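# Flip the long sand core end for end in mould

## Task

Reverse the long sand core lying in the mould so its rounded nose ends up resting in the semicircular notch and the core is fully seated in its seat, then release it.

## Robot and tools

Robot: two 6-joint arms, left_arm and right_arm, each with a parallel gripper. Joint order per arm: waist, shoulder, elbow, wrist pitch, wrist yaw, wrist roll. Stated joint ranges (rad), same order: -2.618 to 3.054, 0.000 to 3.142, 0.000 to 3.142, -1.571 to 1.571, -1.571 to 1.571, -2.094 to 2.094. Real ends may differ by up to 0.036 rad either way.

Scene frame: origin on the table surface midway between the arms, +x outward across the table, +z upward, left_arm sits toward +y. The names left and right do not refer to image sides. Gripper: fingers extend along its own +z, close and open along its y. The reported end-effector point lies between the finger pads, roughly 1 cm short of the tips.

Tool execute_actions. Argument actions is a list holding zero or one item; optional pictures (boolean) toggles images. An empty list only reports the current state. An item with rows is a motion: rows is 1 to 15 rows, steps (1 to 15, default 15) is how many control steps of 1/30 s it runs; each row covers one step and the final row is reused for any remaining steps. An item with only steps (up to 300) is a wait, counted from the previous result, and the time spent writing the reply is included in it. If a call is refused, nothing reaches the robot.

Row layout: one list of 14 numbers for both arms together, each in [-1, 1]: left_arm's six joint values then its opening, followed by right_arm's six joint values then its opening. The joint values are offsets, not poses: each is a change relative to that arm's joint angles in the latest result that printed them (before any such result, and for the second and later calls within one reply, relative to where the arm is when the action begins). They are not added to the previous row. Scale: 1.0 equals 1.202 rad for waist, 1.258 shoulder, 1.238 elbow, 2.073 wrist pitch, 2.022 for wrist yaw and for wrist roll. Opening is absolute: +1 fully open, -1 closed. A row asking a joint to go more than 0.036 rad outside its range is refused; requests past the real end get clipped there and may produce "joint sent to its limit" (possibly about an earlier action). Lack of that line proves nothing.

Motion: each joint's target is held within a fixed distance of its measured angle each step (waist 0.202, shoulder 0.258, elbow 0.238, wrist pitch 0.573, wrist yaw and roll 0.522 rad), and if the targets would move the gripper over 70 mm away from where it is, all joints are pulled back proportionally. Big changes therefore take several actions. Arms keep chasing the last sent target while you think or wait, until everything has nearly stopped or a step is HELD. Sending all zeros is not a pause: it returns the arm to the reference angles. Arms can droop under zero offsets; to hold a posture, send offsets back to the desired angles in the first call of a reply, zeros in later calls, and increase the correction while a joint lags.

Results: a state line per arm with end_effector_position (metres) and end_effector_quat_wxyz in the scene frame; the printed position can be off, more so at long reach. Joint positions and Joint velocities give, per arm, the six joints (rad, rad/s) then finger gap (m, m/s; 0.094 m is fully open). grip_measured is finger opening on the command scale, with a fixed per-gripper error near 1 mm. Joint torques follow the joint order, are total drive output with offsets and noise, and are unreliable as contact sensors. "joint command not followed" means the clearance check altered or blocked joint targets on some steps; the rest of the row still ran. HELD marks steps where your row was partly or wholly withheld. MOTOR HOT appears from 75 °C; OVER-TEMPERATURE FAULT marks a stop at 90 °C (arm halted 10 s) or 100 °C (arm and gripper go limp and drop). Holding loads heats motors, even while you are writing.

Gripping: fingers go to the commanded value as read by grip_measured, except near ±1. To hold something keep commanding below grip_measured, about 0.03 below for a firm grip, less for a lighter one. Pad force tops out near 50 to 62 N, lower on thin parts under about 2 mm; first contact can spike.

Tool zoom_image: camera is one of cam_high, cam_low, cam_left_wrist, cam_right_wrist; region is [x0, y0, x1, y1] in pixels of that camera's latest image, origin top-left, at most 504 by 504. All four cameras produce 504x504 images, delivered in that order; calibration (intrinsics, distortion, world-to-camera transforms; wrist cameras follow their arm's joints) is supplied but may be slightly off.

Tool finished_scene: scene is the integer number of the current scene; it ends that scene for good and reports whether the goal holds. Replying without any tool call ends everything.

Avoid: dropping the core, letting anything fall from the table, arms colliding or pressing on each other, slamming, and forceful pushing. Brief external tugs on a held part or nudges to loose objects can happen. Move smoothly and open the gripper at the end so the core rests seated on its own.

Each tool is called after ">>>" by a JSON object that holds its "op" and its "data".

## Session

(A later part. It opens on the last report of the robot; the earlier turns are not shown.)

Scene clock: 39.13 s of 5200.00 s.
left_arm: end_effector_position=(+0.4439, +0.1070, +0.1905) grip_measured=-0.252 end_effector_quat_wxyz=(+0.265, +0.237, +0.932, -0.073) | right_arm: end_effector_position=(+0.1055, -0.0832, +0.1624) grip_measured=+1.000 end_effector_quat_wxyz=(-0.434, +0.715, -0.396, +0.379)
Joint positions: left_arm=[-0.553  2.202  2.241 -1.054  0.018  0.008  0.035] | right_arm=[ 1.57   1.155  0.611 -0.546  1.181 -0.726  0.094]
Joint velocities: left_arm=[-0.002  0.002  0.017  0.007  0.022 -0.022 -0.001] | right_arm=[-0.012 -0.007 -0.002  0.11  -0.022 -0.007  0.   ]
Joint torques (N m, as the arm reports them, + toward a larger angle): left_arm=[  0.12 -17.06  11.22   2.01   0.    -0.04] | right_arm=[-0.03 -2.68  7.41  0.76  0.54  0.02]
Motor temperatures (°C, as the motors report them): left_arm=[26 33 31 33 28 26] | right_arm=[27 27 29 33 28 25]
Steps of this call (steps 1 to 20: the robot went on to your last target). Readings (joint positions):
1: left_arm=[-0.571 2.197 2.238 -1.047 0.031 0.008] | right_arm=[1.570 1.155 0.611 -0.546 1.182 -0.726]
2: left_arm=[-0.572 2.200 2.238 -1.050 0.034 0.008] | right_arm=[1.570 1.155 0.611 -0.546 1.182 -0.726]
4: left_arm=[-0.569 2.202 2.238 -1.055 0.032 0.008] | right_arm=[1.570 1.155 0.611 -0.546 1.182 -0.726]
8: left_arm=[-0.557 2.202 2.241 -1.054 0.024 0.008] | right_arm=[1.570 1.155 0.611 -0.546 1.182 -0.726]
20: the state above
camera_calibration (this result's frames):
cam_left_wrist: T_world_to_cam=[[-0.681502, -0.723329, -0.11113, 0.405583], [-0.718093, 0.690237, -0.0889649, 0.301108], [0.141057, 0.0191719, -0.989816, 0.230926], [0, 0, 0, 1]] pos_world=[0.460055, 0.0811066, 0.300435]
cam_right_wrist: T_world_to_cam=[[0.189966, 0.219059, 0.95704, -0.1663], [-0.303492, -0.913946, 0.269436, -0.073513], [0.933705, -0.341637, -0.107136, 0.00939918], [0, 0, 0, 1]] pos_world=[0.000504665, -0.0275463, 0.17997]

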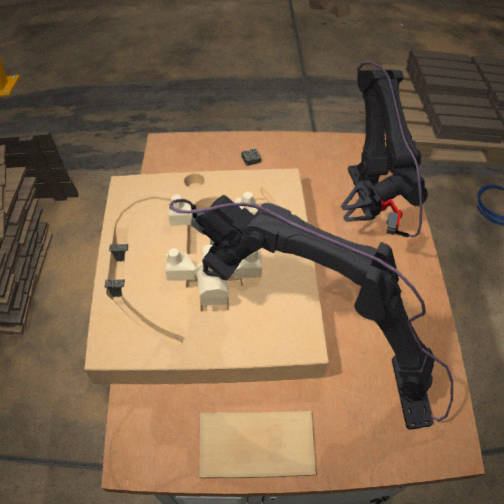

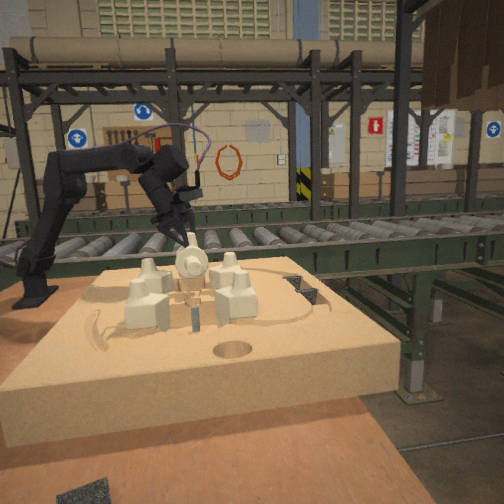

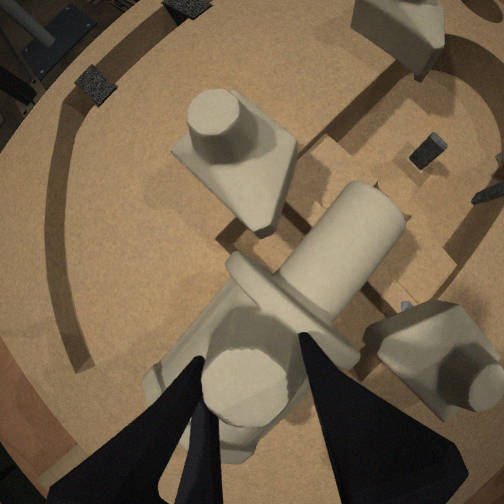

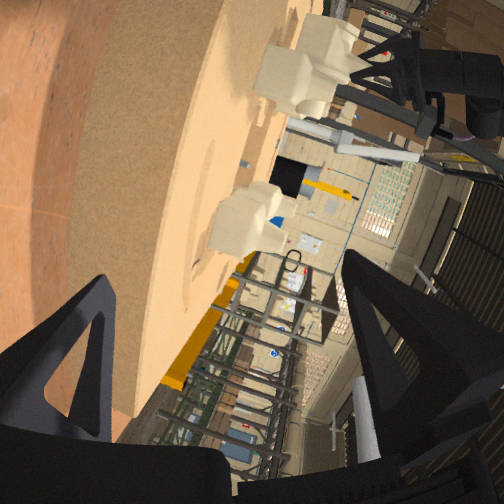

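Small CW roll, then lower with slight retraction.

>>> {"op": "execute_actions", "data": {"actions": [{"rows":[[0,-0.065,0,0.06,0,0.03,-0.32,0,0,0,0,0,0,1],[0,-0.065,-0.02,0.07,0,0.03,-0.32,0,0,0,0,0,0,1],[0,-0.07,-0.04,0.08,0,0.03,-0.32,0,0,0,0,0,0,1],[0,-0.075,-0.06,0.09,0,0.03,-0.32,0,0,0,0,0,0,1],[0,-0.075,-0.085,0.095,0,0.03,-0.32,0,0,0,0,0,0,1]]}]}}

>>> {"op": "zoom_image", "data": {"camera": "cam_low", "region": [120, 190, 270, 320]}}

>>> {"op": "zoom_image", "data": {"camera": "cam_high", "region": [150, 230, 270, 330]}}

Scene clock: 41.13 s of 5200.00 s.
left_arm: end_effector_position=(+0.4455, +0.1101, +0.1738) grip_measured=-0.258 end_effector_quat_wxyz=(+0.273, +0.260, +0.924, -0.062) | right_arm: end_effector_position=(+0.1053, -0.0830, +0.1620) grip_measured=+1.000 end_effector_quat_wxyz=(-0.433, +0.717, -0.395, +0.378)
Joint positions: left_arm=[-0.549  2.166  2.11  -0.948  0.01   0.065  0.035] | right_arm=[ 1.57   1.155  0.611 -0.546  1.178 -0.73   0.094]
Joint velocities: left_arm=[-0.007  0.002  0.007 -0.066 -0.051 -0.022  0.   ] | right_arm=[-0.002 -0.002 -0.007  0.022  0.051  0.007  0.   ]
Joint torques (N m, as the arm reports them, + toward a larger angle): left_arm=[ -0.32 -16.11   8.59   1.93   0.11   0.01] | right_arm=[-0.03 -2.7   7.4   0.76  0.54  0.03]
Motor temperatures (°C, as the motors report them): left_arm=[26 33 31 33 28 26] | right_arm=[27 27 29 33 28 25]
Steps of this call (steps 1 to 15: the robot went on to your last target; steps 16 to 45: nothing new was sent; steps 46 to 60: all 15 steps of this action). Readings (joint positions):
46: left_arm=[-0.553 2.202 2.238 -1.038 0.018 0.015] | right_arm=[1.570 1.155 0.611 -0.546 1.181 -0.727]
47: left_arm=[-0.553 2.202 2.229 -1.008 0.014 0.026] | right_arm=[1.570 1.155 0.611 -0.546 1.180 -0.727]
49: left_arm=[-0.549 2.191 2.202 -0.943 0.005 0.045] | right_arm=[1.570 1.155 0.611 -0.546 1.180 -0.728]
53: left_arm=[-0.548 2.165 2.144 -0.883 -0.000 0.057] | right_arm=[1.570 1.155 0.611 -0.546 1.178 -0.729]
60: the state above
camera_calibration (this result's frames):
cam_left_wrist: T_world_to_cam=[[-0.706271, -0.692091, -0.148966, 0.421202], [-0.687563, 0.720707, -0.0885386, 0.281619], [0.168638, 0.0398913, -0.984871, 0.19868], [0, 0, 0, 1]] pos_world=[0.457608, 0.0806193, 0.283353]
cam_right_wrist: T_world_to_cam=[[0.190899, 0.222864, 0.955975, -0.165481], [-0.300714, -0.913783, 0.273078, -0.074155], [0.934413, -0.339606, -0.107422, 0.00978469], [0, 0, 0, 1]] pos_world=[0.000147761, -0.0275588, 0.179497]

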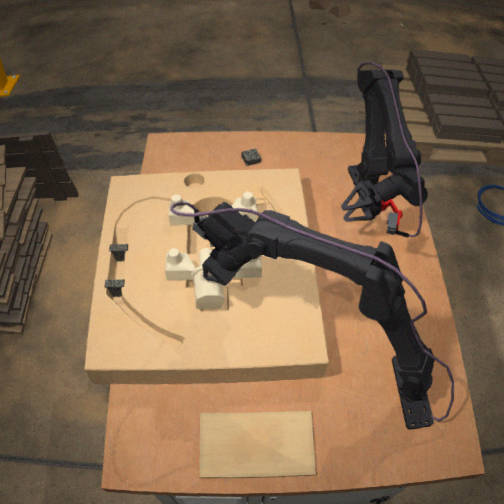

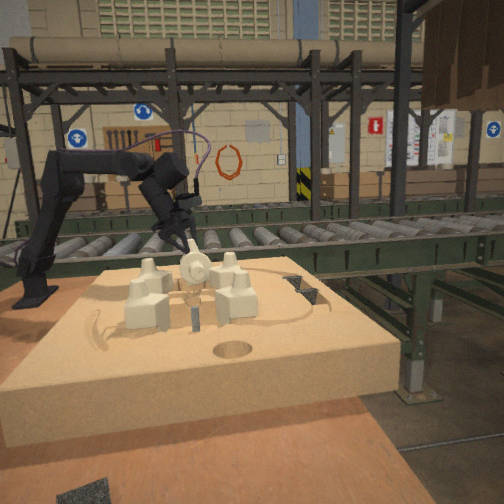

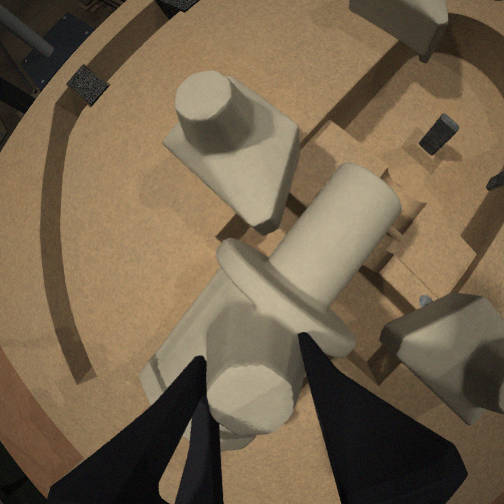

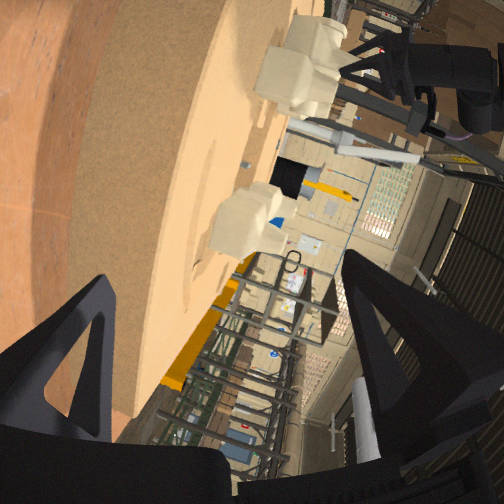

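Region (120, 190, 270, 320) of cam_low's 504x504 image, scaled by 3.360, with more detail than that image has; it fills the top 437 rows of this view, and the rest is white.

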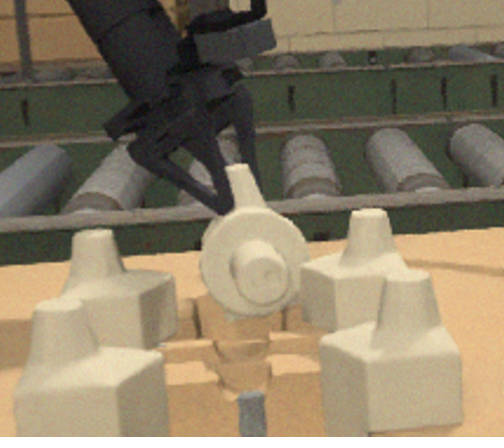

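Region (150, 230, 270, 330) of cam_high's 504x504 image, scaled by 4.200, with more detail than that image has.

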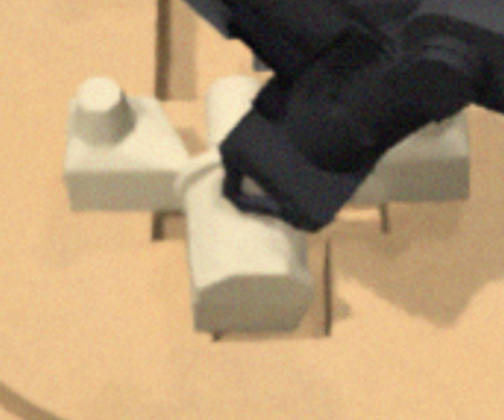

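>>> {"op": "execute_actions", "data": {"actions": []}}

>>> {"op": "zoom_image", "data": {"camera": "cam_low", "region": [120,190,270,320]}}

Scene clock: 44.17 s of 5200.00 s.
left_arm: end_effector_position=(+0.4453, +0.1095, +0.1738) grip_measured=-0.258 end_effector_quat_wxyz=(+0.272, +0.260, +0.924, -0.064) | right_arm: end_effector_position=(+0.1053, -0.0830, +0.1620) grip_measured=+1.000 end_effector_quat_wxyz=(-0.433, +0.717, -0.395, +0.378)
Joint positions: left_arm=[-0.549  2.166  2.11  -0.948  0.014  0.066  0.035] | right_arm=[ 1.57   1.155  0.611 -0.546  1.178 -0.73   0.094]
Joint velocities: left_arm=[ 0.002  0.002  0.002  0.007 -0.007  0.007 -0.001] | right_arm=[ 0.017  0.002 -0.007 -0.022 -0.066 -0.007  0.   ]
Joint torques (N m, as the arm reports them, + toward a larger angle): left_arm=[ -0.33 -16.12   8.67   1.95   0.04   0.  ] | right_arm=[-0.03 -2.67  7.39  0.77  0.53  0.02]
Motor temperatures (°C, as the motors report them): left_arm=[26 34 31 34 28 26] | right_arm=[27 27 29 33 28 25]
Steps of this call (steps 1 to 15: the robot went on to your last target; steps 16 to 90: nothing new was sent; then 0.03 s passed at rest). Readings (joint positions):
1: left_arm=[-0.549 2.166 2.110 -0.948 0.012 0.065] | right_arm=[1.570 1.155 0.611 -0.546 1.178 -0.730]
2: left_arm=[-0.549 2.166 2.110 -0.948 0.013 0.065] | right_arm=[1.570 1.155 0.611 -0.546 1.178 -0.730]
4: left_arm=[-0.549 2.166 2.110 -0.948 0.013 0.066] | right_arm=[1.570 1.155 0.611 -0.546 1.178 -0.730]
8: left_arm=[-0.549 2.166 2.110 -0.948 0.014 0.066] | right_arm=[1.570 1.155 0.611 -0.546 1.178 -0.730]
90: the state above
All arms were judged still, so your last target was given up. Only a new action makes them travel on or press farther. Fingers that are still opening or closing keep moving.
camera_calibration (this result's frames):
cam_left_wrist: T_world_to_cam=[[-0.708273, -0.690581, -0.146448, 0.420883], [-0.685705, 0.722318, -0.0898137, 0.281133], [0.167805, 0.0368073, -0.985133, 0.199557], [0, 0, 0, 1]] pos_world=[0.457387, 0.0802414, 0.283477]
cam_right_wrist: T_world_to_cam=[[0.190899, 0.222864, 0.955975, -0.165481], [-0.300714, -0.913783, 0.273078, -0.074155], [0.934413, -0.339606, -0.107422, 0.00978469], [0, 0, 0, 1]] pos_world=[0.000147761, -0.0275588, 0.179497]

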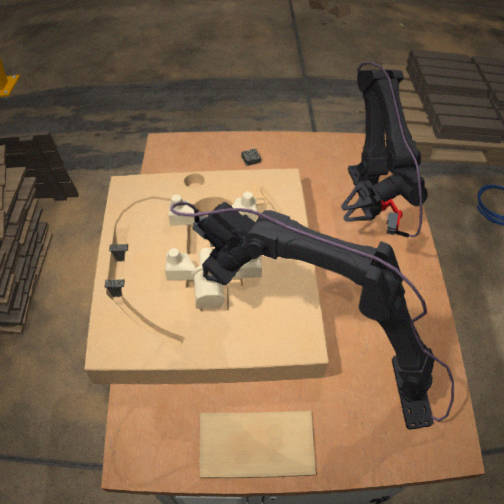

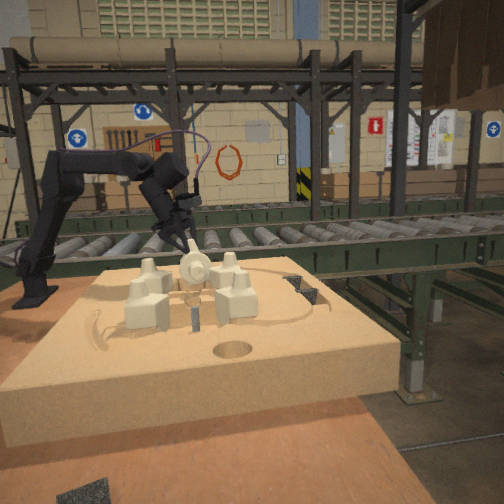

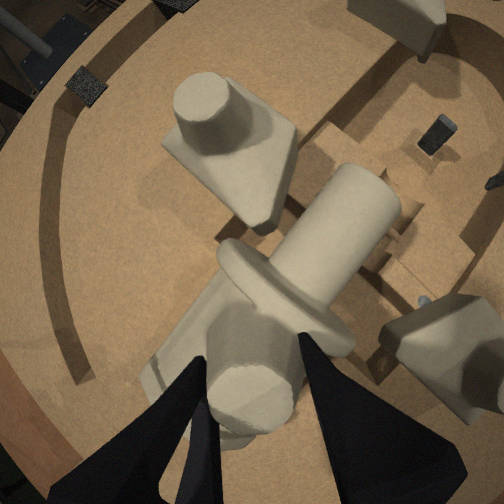

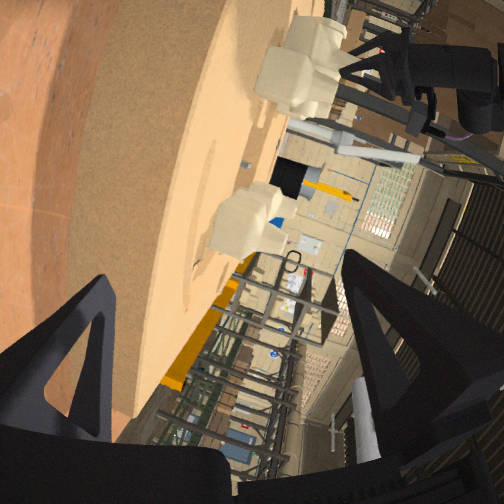

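Region (120, 190, 270, 320) of cam_low's 504x504 image, scaled by 3.360, with more detail than that image has; it fills the top 437 rows of this view, and the rest is white.

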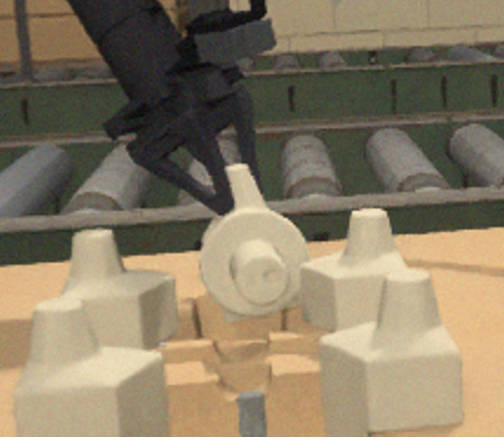

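>>> {"op": "execute_actions", "data": {"actions": [{"rows":[[0,-0.05,0.06,0.03,0,0,-0.32,0,0,0,0,0,0,1],[0,-0.04,0.09,0.01,0,0,-0.32,0,0,0,0,0,0,1],[0,-0.03,0.12,-0.01,0,0,-0.32,0,0,0,0,0,0,1],[0,-0.02,0.15,-0.03,0,0,-0.32,0,0,0,0,0,0,1],[0,-0.01,0.18,-0.05,0,0,-0.32,0,0,0,0,0,0,1],[0,0,0.21,-0.07,0,0,-0.32,0,0,0,0,0,0,1],[0,0.01,0.24,-0.09,0,0,-0.32,0,0,0,0,0,0,1],[0,0.025,0.27,-0.11,0,0,-0.32,0,0,0,0,0,0,1],[0,0.035,0.29,-0.12,0,0,-0.32,0,0,0,0,0,0,1]]}], "pictures": false}}

>>> {"op": "execute_actions", "data": {"actions": [{"steps":10}]}}

>>> {"op": "zoom_image", "data": {"camera": "cam_low", "region": [120,190,270,320]}}

>>> {"op": "zoom_image", "data": {"camera": "cam_high", "region": [150,230,270,330]}}

Scene clock: 46.83 s of 5200.00 s.
left_arm: end_effector_position=(+0.4357, +0.1145, +0.2125) grip_measured=-0.258 end_effector_quat_wxyz=(+0.251, +0.262, +0.930, -0.060) | right_arm: end_effector_position=(+0.1050, -0.0828, +0.1615) grip_measured=+1.000 end_effector_quat_wxyz=(-0.432, +0.718, -0.394, +0.378)
Joint positions: left_arm=[-0.549  2.242  2.421 -1.228  0.014  0.066  0.035] | right_arm=[ 1.57   1.155  0.611 -0.546  1.175 -0.733  0.094]
Joint velocities: left_arm=[ 0.002 -0.012  0.002 -0.271  0.037 -0.051 -0.001] | right_arm=[ 0.002  0.007  0.002 -0.007 -0.051 -0.007  0.   ]
Joint torques (N m, as the arm reports them, + toward a larger angle): left_arm=[ -0.02 -14.32   9.98   1.76  -0.01  -0.04] | right_arm=[-0.01 -2.69  7.41  0.77  0.52  0.03]
Motor temperatures (°C, as the motors report them): left_arm=[26 35 31 35 28 26] | right_arm=[27 27 29 33 28 25]
Steps of this call (steps 1 to 65: nothing new was sent; steps 66 to 80: all 15 steps of this action). Readings (joint positions):
66: left_arm=[-0.549 2.166 2.112 -0.950 0.014 0.066] | right_arm=[1.570 1.155 0.611 -0.546 1.178 -0.730]
67: left_arm=[-0.549 2.168 2.123 -0.962 0.014 0.066] | right_arm=[1.570 1.155 0.611 -0.546 1.177 -0.731]
69: left_arm=[-0.549 2.184 2.173 -1.009 0.014 0.066] | right_arm=[1.570 1.155 0.611 -0.546 1.176 -0.732]
73: left_arm=[-0.549 2.225 2.320 -1.127 0.014 0.066] | right_arm=[1.570 1.155 0.611 -0.546 1.175 -0.733]
80: the state above

Scene clock: 47.17 s of 5200.00 s.
left_arm: end_effector_position=(+0.4281, +0.1184, +0.1986) grip_measured=-0.258 end_effector_quat_wxyz=(+0.222, +0.264, +0.937, -0.053) | right_arm: end_effector_position=(+0.1050, -0.0828, +0.1615) grip_measured=+1.000 end_effector_quat_wxyz=(-0.431, +0.718, -0.393, +0.378)
Joint positions: left_arm=[-0.549  2.259  2.421 -1.273  0.014  0.066  0.035] | right_arm=[ 1.57   1.155  0.611 -0.546  1.175 -0.733  0.094]
Joint velocities: left_arm=[-0.017  0.002  0.002 -0.037 -0.007  0.007  0.   ] | right_arm=[ 0.007 -0.002 -0.007 -0.007 -0.022 -0.081  0.   ]
Joint torques (N m, as the arm reports them, + toward a larger angle): left_arm=[  0.04 -15.61   9.99   1.72   0.02  -0.03] | right_arm=[-0.03 -2.68  7.41  0.76  0.53  0.02]
Motor temperatures (°C, as the motors report them): left_arm=[26 35 31 35 28 26] | right_arm=[27 27 29 33 28 25]
Steps of this call (steps 1 to 10: the robot went on to your last target). Readings (joint positions):
1: left_arm=[-0.549 2.244 2.421 -1.237 0.014 0.066] | right_arm=[1.570 1.155 0.611 -0.546 1.175 -0.733]
2: left_arm=[-0.549 2.245 2.421 -1.245 0.014 0.066] | right_arm=[1.570 1.155 0.611 -0.546 1.175 -0.733]
4: left_arm=[-0.549 2.250 2.421 -1.260 0.014 0.066] | right_arm=[1.570 1.155 0.611 -0.546 1.175 -0.733]
8: left_arm=[-0.549 2.258 2.421 -1.272 0.014 0.066] | right_arm=[1.570 1.155 0.611 -0.546 1.175 -0.733]
10: the state above
camera_calibration (this result's frames):
cam_left_wrist: T_world_to_cam=[[-0.720596, -0.684169, -0.112493, 0.416298], [-0.689434, 0.724258, 0.0114548, 0.246408], [0.073637, 0.0858109, -0.993586, 0.262686], [0, 0, 0, 1]] pos_world=[0.450521, 0.083814, 0.30501]
cam_right_wrist: T_world_to_cam=[[0.191669, 0.227012, 0.954845, -0.164608], [-0.29784, -0.91355, 0.276981, -0.07484], [0.935176, -0.337479, -0.107486, 0.0101369], [0, 0, 0, 1]] pos_world=[-0.000219998, -0.0275811, 0.178994]

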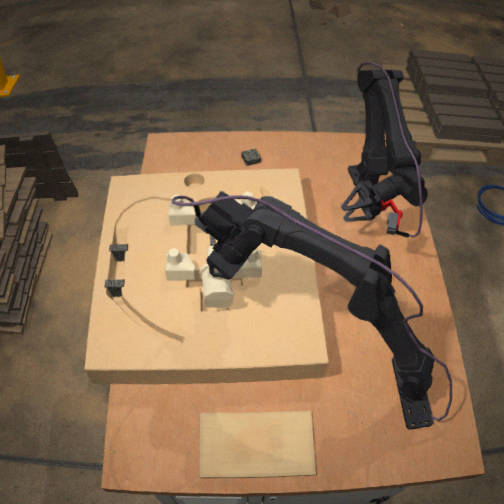

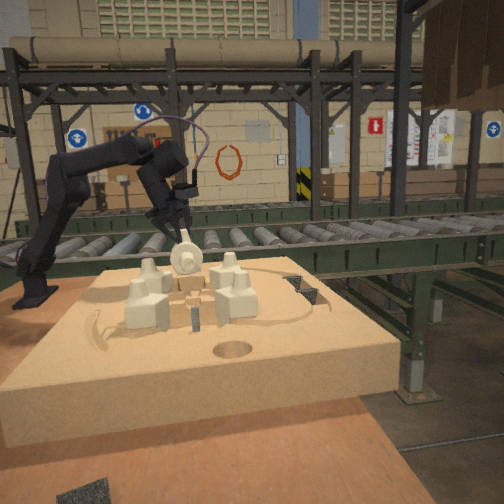

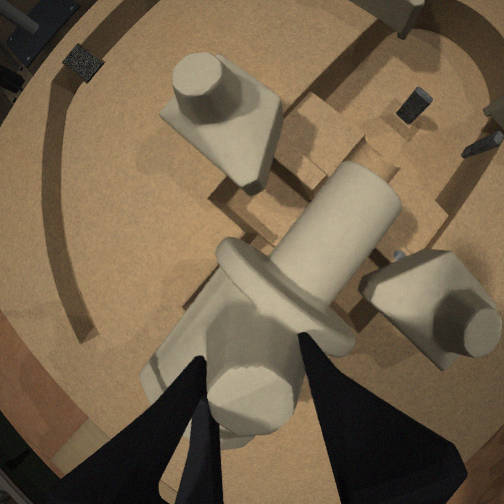

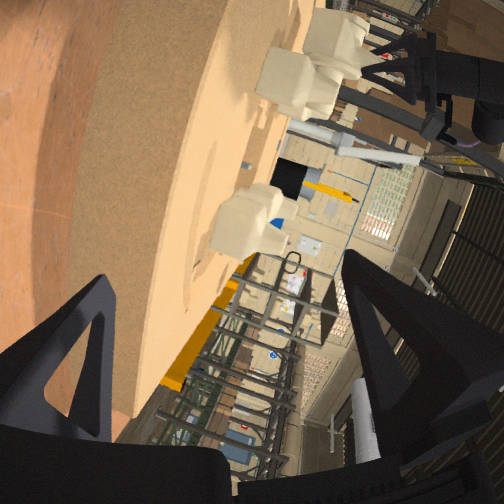

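Region (120, 190, 270, 320) of cam_low's 504x504 image, scaled by 3.360, with more detail than that image has; it fills the top 437 rows of this view, and the rest is white.

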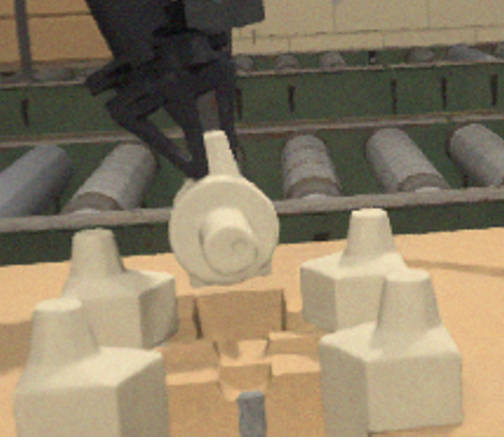

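Region (150, 230, 270, 330) of cam_high's 504x504 image, scaled by 4.200, with more detail than that image has.

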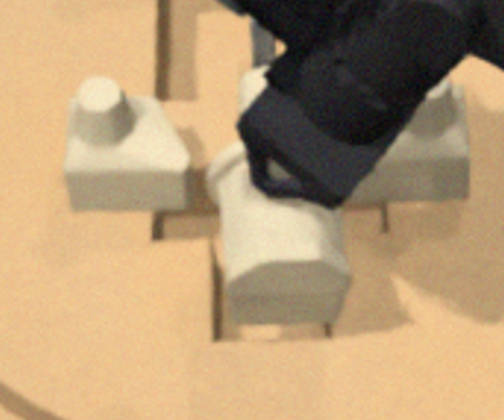

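Shoulder descent moves it outward too.

>>> {"op": "execute_actions", "data": {"actions": [{"rows":[[0,-0.045,0.035,0.045,0,0,-0.32,0,0,0,0,0,0,1],[0,-0.03,0.035,0.055,0,0,-0.32,0,0,0,0,0,0,1],[0,-0.015,0.035,0.065,0,0,-0.32,0,0,0,0,0,0,1],[-0.005,0,0.035,0.075,0,0,-0.32,0,0,0,0,0,0,1]]}], "pictures": false}}

>>> {"op": "execute_actions", "data": {"actions": [{"steps":12}]}}

>>> {"op": "zoom_image", "data": {"camera": "cam_low", "region": [120,190,270,320]}}

>>> {"op": "zoom_image", "data": {"camera": "cam_high", "region": [150,230,270,330]}}

Scene clock: 49.20 s of 5200.00 s.
left_arm: end_effector_position=(+0.4434, +0.1102, +0.1736) grip_measured=-0.258 end_effector_quat_wxyz=(+0.221, +0.264, +0.937, -0.053) | right_arm: end_effector_position=(+0.1048, -0.0826, +0.1611) grip_measured=+1.000 end_effector_quat_wxyz=(-0.430, +0.720, -0.392, +0.378)
Joint positions: left_arm=[-0.549  2.32   2.421 -1.214  0.014  0.066  0.035] | right_arm=[ 1.57   1.155  0.611 -0.546  1.172 -0.737  0.094]
Joint velocities: left_arm=[ 0.007  0.002 -0.012  0.051 -0.007 -0.051 -0.   ] | right_arm=[ 0.002 -0.002  0.007 -0.066 -0.051  0.022  0.   ]
Joint torques (N m, as the arm reports them, + toward a larger angle): left_arm=[ -0.48 -16.97   9.75   1.86  -0.01  -0.02] | right_arm=[-0.04 -2.68  7.41  0.77  0.54  0.03]
Motor temperatures (°C, as the motors report them): left_arm=[26 36 31 35 28 26] | right_arm=[27 27 29 33 28 25]
Steps of this call (steps 1 to 30: the robot went on to your last target; steps 31 to 46: nothing new was sent; steps 47 to 61: all 15 steps of this action). Readings (joint positions):
47: left_arm=[-0.549 2.259 2.421 -1.273 0.014 0.066] | right_arm=[1.570 1.155 0.611 -0.546 1.175 -0.734]
48: left_arm=[-0.549 2.259 2.421 -1.272 0.014 0.066] | right_arm=[1.570 1.155 0.611 -0.546 1.174 -0.734]
50: left_arm=[-0.549 2.265 2.421 -1.262 0.014 0.066] | right_arm=[1.570 1.155 0.611 -0.546 1.173 -0.735]
54: left_arm=[-0.549 2.292 2.421 -1.226 0.014 0.066] | right_arm=[1.570 1.155 0.611 -0.546 1.172 -0.736]
61: the state above

Scene clock: 49.60 s of 5200.00 s.
left_arm: end_effector_position=(+0.4442, +0.1098, +0.1741) grip_measured=-0.258 end_effector_quat_wxyz=(+0.223, +0.264, +0.937, -0.054) | right_arm: end_effector_position=(+0.1048, -0.0825, +0.1610) grip_measured=+1.000 end_effector_quat_wxyz=(-0.430, +0.720, -0.392, +0.378)
Joint positions: left_arm=[-0.549  2.32   2.421 -1.21   0.014  0.066  0.035] | right_arm=[ 1.57   1.155  0.611 -0.546  1.172 -0.737  0.094]
Joint velocities: left_arm=[-0.012  0.002  0.007 -0.022  0.066  0.007  0.001] | right_arm=[ 0.017  0.002 -0.007 -0.051  0.051 -0.022  0.   ]
Joint torques (N m, as the arm reports them, + toward a larger angle): left_arm=[ -0.5  -16.91   9.73   1.82   0.01  -0.04] | right_arm=[-0.02 -2.68  7.42  0.77  0.53  0.02]
Motor temperatures (°C, as the motors report them): left_arm=[26 36 31 35 28 26] | right_arm=[27 27 29 33 28 25]
Steps of this call (steps 1 to 12: the robot went on to your last target). Readings (joint positions):
1: left_arm=[-0.549 2.320 2.421 -1.213 0.014 0.066] | right_arm=[1.570 1.155 0.611 -0.546 1.172 -0.737]
2: left_arm=[-0.549 2.320 2.421 -1.211 0.014 0.066] | right_arm=[1.570 1.155 0.611 -0.546 1.172 -0.737]
4: left_arm=[-0.549 2.320 2.421 -1.210 0.014 0.066] | right_arm=[1.570 1.155 0.611 -0.546 1.172 -0.737]
8: left_arm=[-0.549 2.320 2.421 -1.210 0.014 0.066] | right_arm=[1.570 1.155 0.611 -0.546 1.172 -0.737]
12: the state above
camera_calibration (this result's frames):
cam_left_wrist: T_world_to_cam=[[-0.72059, -0.684033, -0.113356, 0.419366], [-0.689182, 0.724534, 0.0089289, 0.264274], [0.0760228, 0.0845572, -0.993514, 0.236966], [0, 0, 0, 1]] pos_world=[0.466308, 0.0753477, 0.280607]
cam_right_wrist: T_world_to_cam=[[0.192845, 0.230894, 0.953677, -0.163742], [-0.294783, -0.913391, 0.280749, -0.0754959], [0.935903, -0.335269, -0.108079, 0.0106169], [0, 0, 0, 1]] pos_world=[-0.000614487, -0.0275908, 0.1785]

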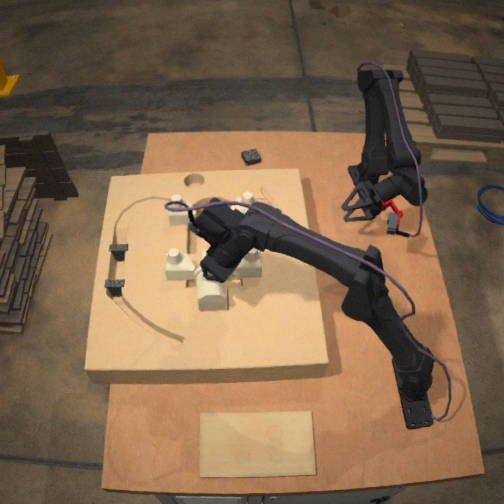

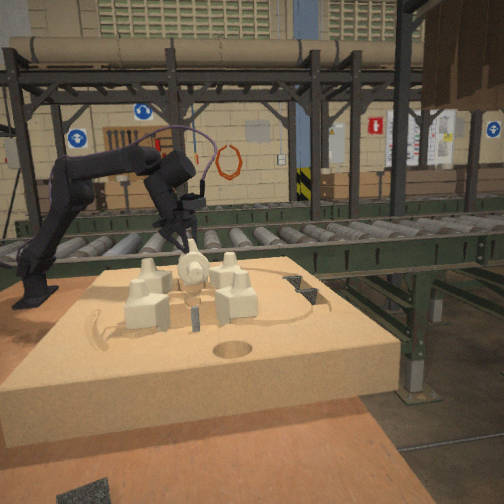

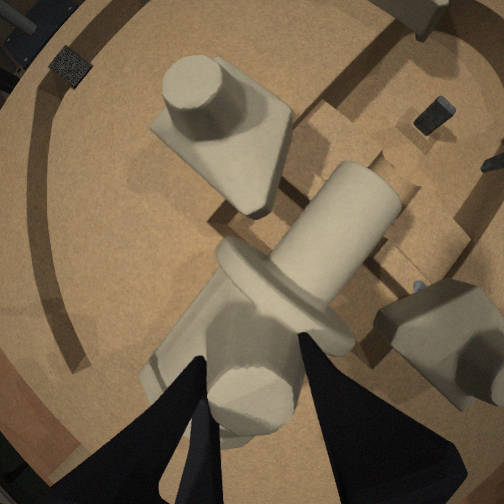

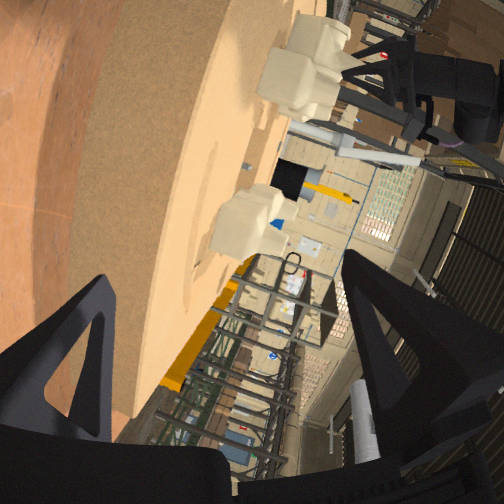

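Region (120, 190, 270, 320) of cam_low's 504x504 image, scaled by 3.360, with more detail than that image has; it fills the top 437 rows of this view, and the rest is white.

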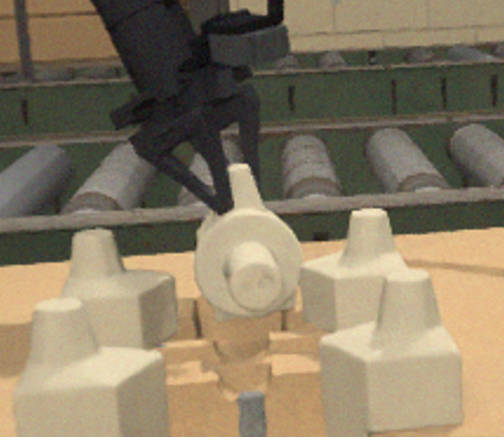

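Region (150, 230, 270, 330) of cam_high's 504x504 image, scaled by 4.200, with more detail than that image has.

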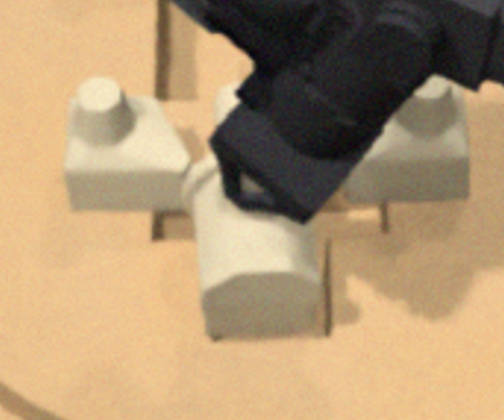

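>>> {"op": "execute_actions", "data": {"actions": [{"rows":[[-0.013,-0.052,0.035,0.025,0,0,-0.32,0,0,0,0,0,0,1]]}], "pictures": false}}

>>> {"op": "execute_actions", "data": {"actions": [{"steps":10}]}}

>>> {"op": "zoom_image", "data": {"camera": "cam_high", "region": [150,230,270,330]}}

Scene clock: 51.17 s of 5200.00 s.
left_arm: end_effector_position=(+0.4381, +0.1067, +0.1722) grip_measured=-0.258 end_effector_quat_wxyz=(+0.214, +0.269, +0.937, -0.053) | right_arm: end_effector_position=(+0.1045, -0.0824, +0.1606) grip_measured=+1.000 end_effector_quat_wxyz=(-0.429, +0.721, -0.391, +0.377)
Joint positions: left_arm=[-0.56   2.32   2.421 -1.227  0.013  0.066  0.035] | right_arm=[ 1.57   1.155  0.611 -0.546  1.169 -0.74   0.094]
Joint velocities: left_arm=[ 0.007  0.012 -0.002 -0.081  0.037 -0.007  0.   ] | right_arm=[-0.007  0.007 -0.022 -0.037 -0.066 -0.037  0.   ]
Joint torques (N m, as the arm reports them, + toward a larger angle): left_arm=[ -0.45 -17.27   9.77   1.62   0.01  -0.04] | right_arm=[-0.03 -2.68  7.41  0.77  0.53  0.03]
Motor temperatures (°C, as the motors report them): left_arm=[26 36 31 35 28 26] | right_arm=[27 27 29 33 28 25]
Steps of this call (steps 1 to 15: the robot went on to your last target; steps 16 to 32: nothing new was sent; steps 33 to 47: all 15 steps of this action). Readings (joint positions):
33: left_arm=[-0.550 2.320 2.421 -1.210 0.014 0.066] | right_arm=[1.570 1.155 0.611 -0.546 1.172 -0.737]
34: left_arm=[-0.551 2.320 2.421 -1.213 0.013 0.066] | right_arm=[1.570 1.155 0.611 -0.546 1.171 -0.738]
36: left_arm=[-0.553 2.320 2.421 -1.217 0.013 0.066] | right_arm=[1.570 1.155 0.611 -0.546 1.170 -0.739]
40: left_arm=[-0.558 2.320 2.421 -1.224 0.013 0.066] | right_arm=[1.570 1.155 0.611 -0.546 1.169 -0.740]
47: the state above

Scene clock: 51.50 s of 5200.00 s.
left_arm: end_effector_position=(+0.4381, +0.1067, +0.1722) grip_measured=-0.258 end_effector_quat_wxyz=(+0.214, +0.269, +0.937, -0.053) | right_arm: end_effector_position=(+0.1045, -0.0824, +0.1606) grip_measured=+1.000 end_effector_quat_wxyz=(-0.429, +0.722, -0.391, +0.377)
Joint positions: left_arm=[-0.56   2.32   2.421 -1.227  0.013  0.066  0.035] | right_arm=[ 1.57   1.155  0.611 -0.546  1.169 -0.74   0.094]
Joint velocities: left_arm=[ 0.002 -0.012 -0.022  0.037 -0.066  0.022  0.001] | right_arm=[-0.002  0.002 -0.002 -0.022 -0.037  0.007  0.   ]
Joint torques (N m, as the arm reports them, + toward a larger angle): left_arm=[ -0.48 -17.26   9.7    1.63   0.    -0.02] | right_arm=[-0.03 -2.69  7.4   0.77  0.52  0.02]
Motor temperatures (°C, as the motors report them): left_arm=[26 36 31 35 28 26] | right_arm=[27 27 29 33 28 25]
Steps of this call (steps 1 to 10: the robot went on to your last target). Readings (joint positions):
1: left_arm=[-0.560 2.320 2.421 -1.227 0.013 0.066] | right_arm=[1.570 1.155 0.611 -0.546 1.169 -0.740]
2: left_arm=[-0.560 2.320 2.421 -1.227 0.013 0.066] | right_arm=[1.570 1.155 0.611 -0.546 1.169 -0.740]
4: left_arm=[-0.560 2.320 2.421 -1.227 0.013 0.066] | right_arm=[1.570 1.155 0.611 -0.546 1.169 -0.740]
8: left_arm=[-0.560 2.320 2.421 -1.227 0.013 0.066] | right_arm=[1.570 1.155 0.611 -0.546 1.169 -0.740]
10: the state above
camera_calibration (this result's frames):
cam_left_wrist: T_world_to_cam=[[-0.729179, -0.675748, -0.107993, 0.41462], [-0.68154, 0.731331, 0.0256375, 0.255386], [0.0616541, 0.0922959, -0.993821, 0.241312], [0, 0, 0, 1]] pos_world=[0.46151, 0.0711355, 0.27805]
cam_right_wrist: T_world_to_cam=[[0.193725, 0.234686, 0.952572, -0.162919], [-0.291969, -0.913178, 0.284358, -0.0761217], [0.936603, -0.333208, -0.108385, 0.0110103], [0, 0, 0, 1]] pos_world=[-0.000976068, -0.0276092, 0.178031]

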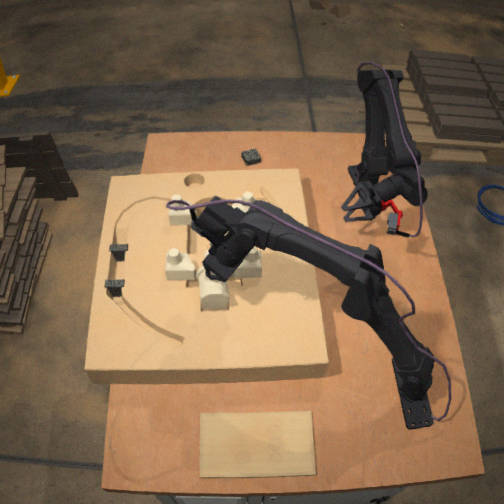

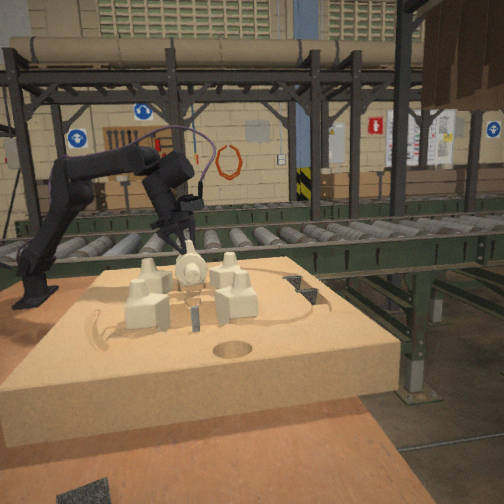

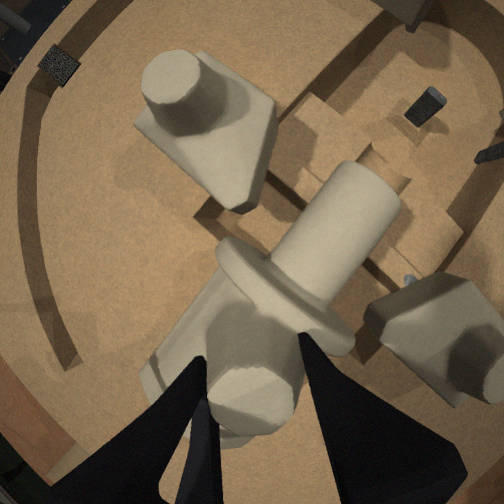

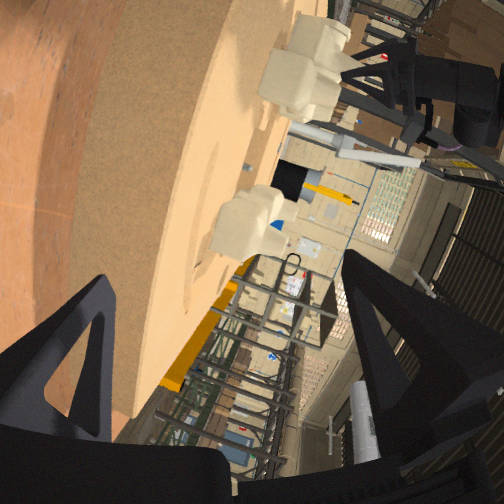

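Region (150, 230, 270, 330) of cam_high's 504x504 image, scaled by 4.200, with more detail than that image has.

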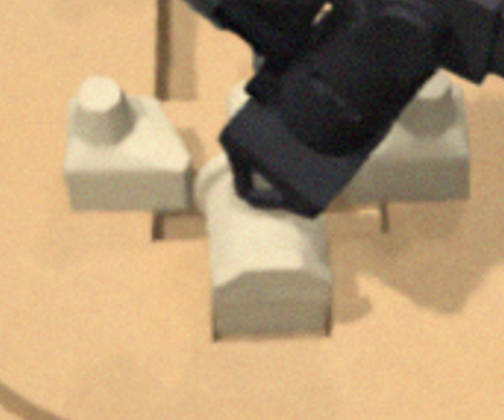

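Aligned. Shoulder alone lowers it vertically and uprights further.

>>> {"op": "execute_actions", "data": {"actions": [{"rows":[[0,-0.04,0.035,0.04,0,0,-0.32,0,0,0,0,0,0,1],[0,-0.03,0.035,0.04,0,0,-0.32,0,0,0,0,0,0,1],[0,-0.018,0.035,0.04,0,0,-0.32,0,0,0,0,0,0,1]]}], "pictures": false}}

>>> {"op": "execute_actions", "data": {"actions": [{"steps":10}]}}

>>> {"op": "zoom_image", "data": {"camera": "cam_high", "region": [150,230,270,330]}}

Scene clock: 53.50 s of 5200.00 s.
left_arm: end_effector_position=(+0.4393, +0.1059, +0.1576) grip_measured=-0.258 end_effector_quat_wxyz=(+0.201, +0.270, +0.940, -0.050) | right_arm: end_effector_position=(+0.1043, -0.0822, +0.1602) grip_measured=+1.000 end_effector_quat_wxyz=(-0.428, +0.723, -0.390, +0.377)
Joint positions: left_arm=[-0.56   2.348  2.421 -1.227  0.014  0.066  0.035] | right_arm=[ 1.57   1.155  0.611 -0.546  1.166 -0.744  0.094]
Joint velocities: left_arm=[-0.007  0.012 -0.012 -0.037 -0.007 -0.037  0.001] | right_arm=[-0.002  0.012 -0.007  0.022 -0.022 -0.007  0.   ]
Joint torques (N m, as the arm reports them, + toward a larger angle): left_arm=[  0.04 -16.53   9.73   1.69  -0.01  -0.03] | right_arm=[-0.03 -2.69  7.4   0.76  0.54  0.02]
Motor temperatures (°C, as the motors report them): left_arm=[26 37 31 35 28 26] | right_arm=[27 27 29 33 28 25]
Steps of this call (steps 1 to 15: the robot went on to your last target; steps 16 to 45: nothing new was sent; steps 46 to 60: all 15 steps of this action). Readings (joint positions):
46: left_arm=[-0.560 2.320 2.421 -1.227 0.013 0.066] | right_arm=[1.570 1.155 0.611 -0.546 1.168 -0.741]
47: left_arm=[-0.560 2.320 2.421 -1.227 0.013 0.066] | right_arm=[1.570 1.155 0.611 -0.546 1.168 -0.742]
49: left_arm=[-0.560 2.323 2.421 -1.226 0.013 0.066] | right_arm=[1.570 1.155 0.611 -0.546 1.167 -0.742]
53: left_arm=[-0.560 2.329 2.421 -1.227 0.014 0.066] | right_arm=[1.570 1.155 0.611 -0.546 1.166 -0.743]
60: the state above

Scene clock: 53.83 s of 5200.00 s.
left_arm: end_effector_position=(+0.4393, +0.1059, +0.1572) grip_measured=-0.258 end_effector_quat_wxyz=(+0.201, +0.270, +0.940, -0.050) | right_arm: end_effector_position=(+0.1043, -0.0822, +0.1601) grip_measured=+1.000 end_effector_quat_wxyz=(-0.428, +0.723, -0.390, +0.377)
Joint positions: left_arm=[-0.56   2.348  2.421 -1.227  0.014  0.066  0.035] | right_arm=[ 1.57   1.155  0.611 -0.546  1.165 -0.744  0.094]
Joint velocities: left_arm=[-0.002  0.002  0.002  0.037  0.007 -0.022 -0.   ] | right_arm=[-0.012 -0.017  0.012 -0.081  0.022  0.022  0.   ]
Joint torques (N m, as the arm reports them, + toward a larger angle): left_arm=[ -0.03 -16.46   9.75   1.69   0.    -0.03] | right_arm=[-0.01 -2.69  7.41  0.77  0.52  0.02]
Motor temperatures (°C, as the motors report them): left_arm=[26 37 31 35 28 26] | right_arm=[27 27 29 33 28 25]
Steps of this call (steps 1 to 10: the robot went on to your last target). Readings (joint positions):
1: left_arm=[-0.560 2.348 2.421 -1.227 0.014 0.066] | right_arm=[1.570 1.155 0.611 -0.546 1.166 -0.744]
2: left_arm=[-0.560 2.348 2.421 -1.227 0.014 0.066] | right_arm=[1.570 1.155 0.611 -0.546 1.165 -0.744]
4: left_arm=[-0.560 2.348 2.421 -1.227 0.014 0.066] | right_arm=[1.570 1.155 0.611 -0.546 1.165 -0.744]
8: left_arm=[-0.560 2.348 2.421 -1.227 0.014 0.066] | right_arm=[1.570 1.155 0.611 -0.546 1.165 -0.744]
10: the state above
camera_calibration (this result's frames):
cam_left_wrist: T_world_to_cam=[[-0.731994, -0.674208, -0.0981246, 0.412851], [-0.680327, 0.731055, 0.0520937, 0.252473], [0.0366125, 0.104889, -0.99381, 0.236089], [0, 0, 0, 1]] pos_world=[0.465325, 0.0690126, 0.261986]
cam_right_wrist: T_world_to_cam=[[0.194438, 0.238819, 0.951399, -0.162041], [-0.289056, -0.912892, 0.288227, -0.0767897], [0.937358, -0.33105, -0.108469, 0.0113713], [0, 0, 0, 1]] pos_world=[-0.00134856, -0.0276379, 0.177532]

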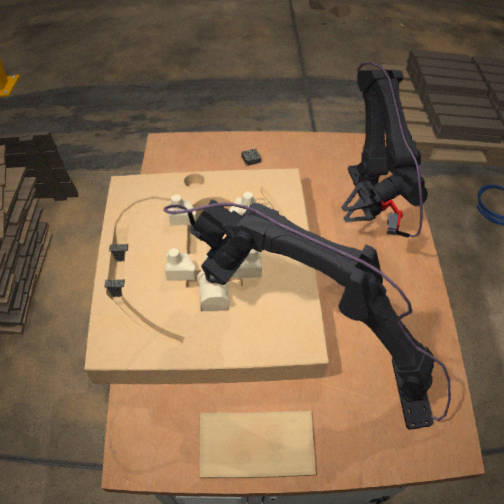

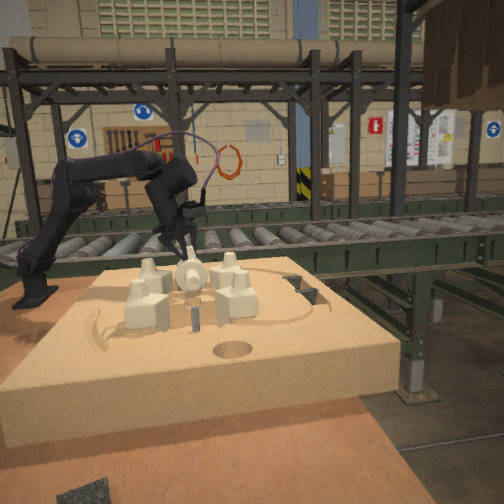

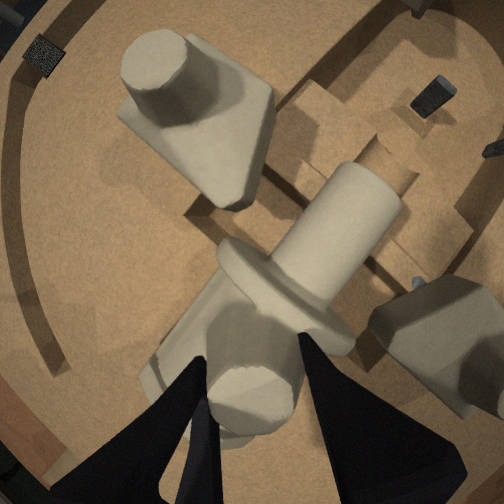

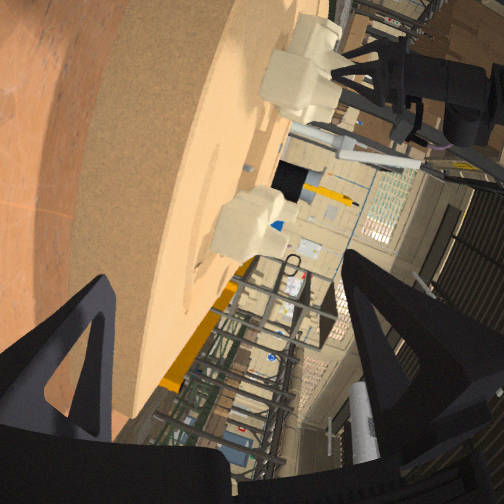

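Region (150, 230, 270, 330) of cam_high's 504x504 image, scaled by 4.200, with more detail than that image has.

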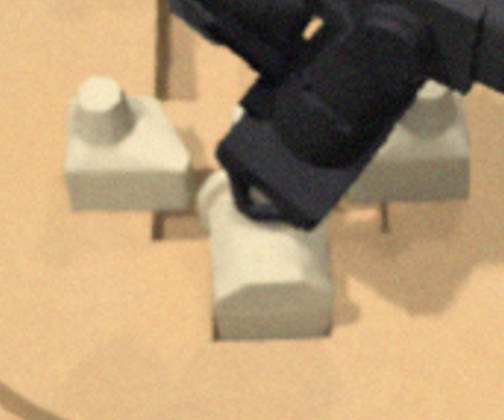

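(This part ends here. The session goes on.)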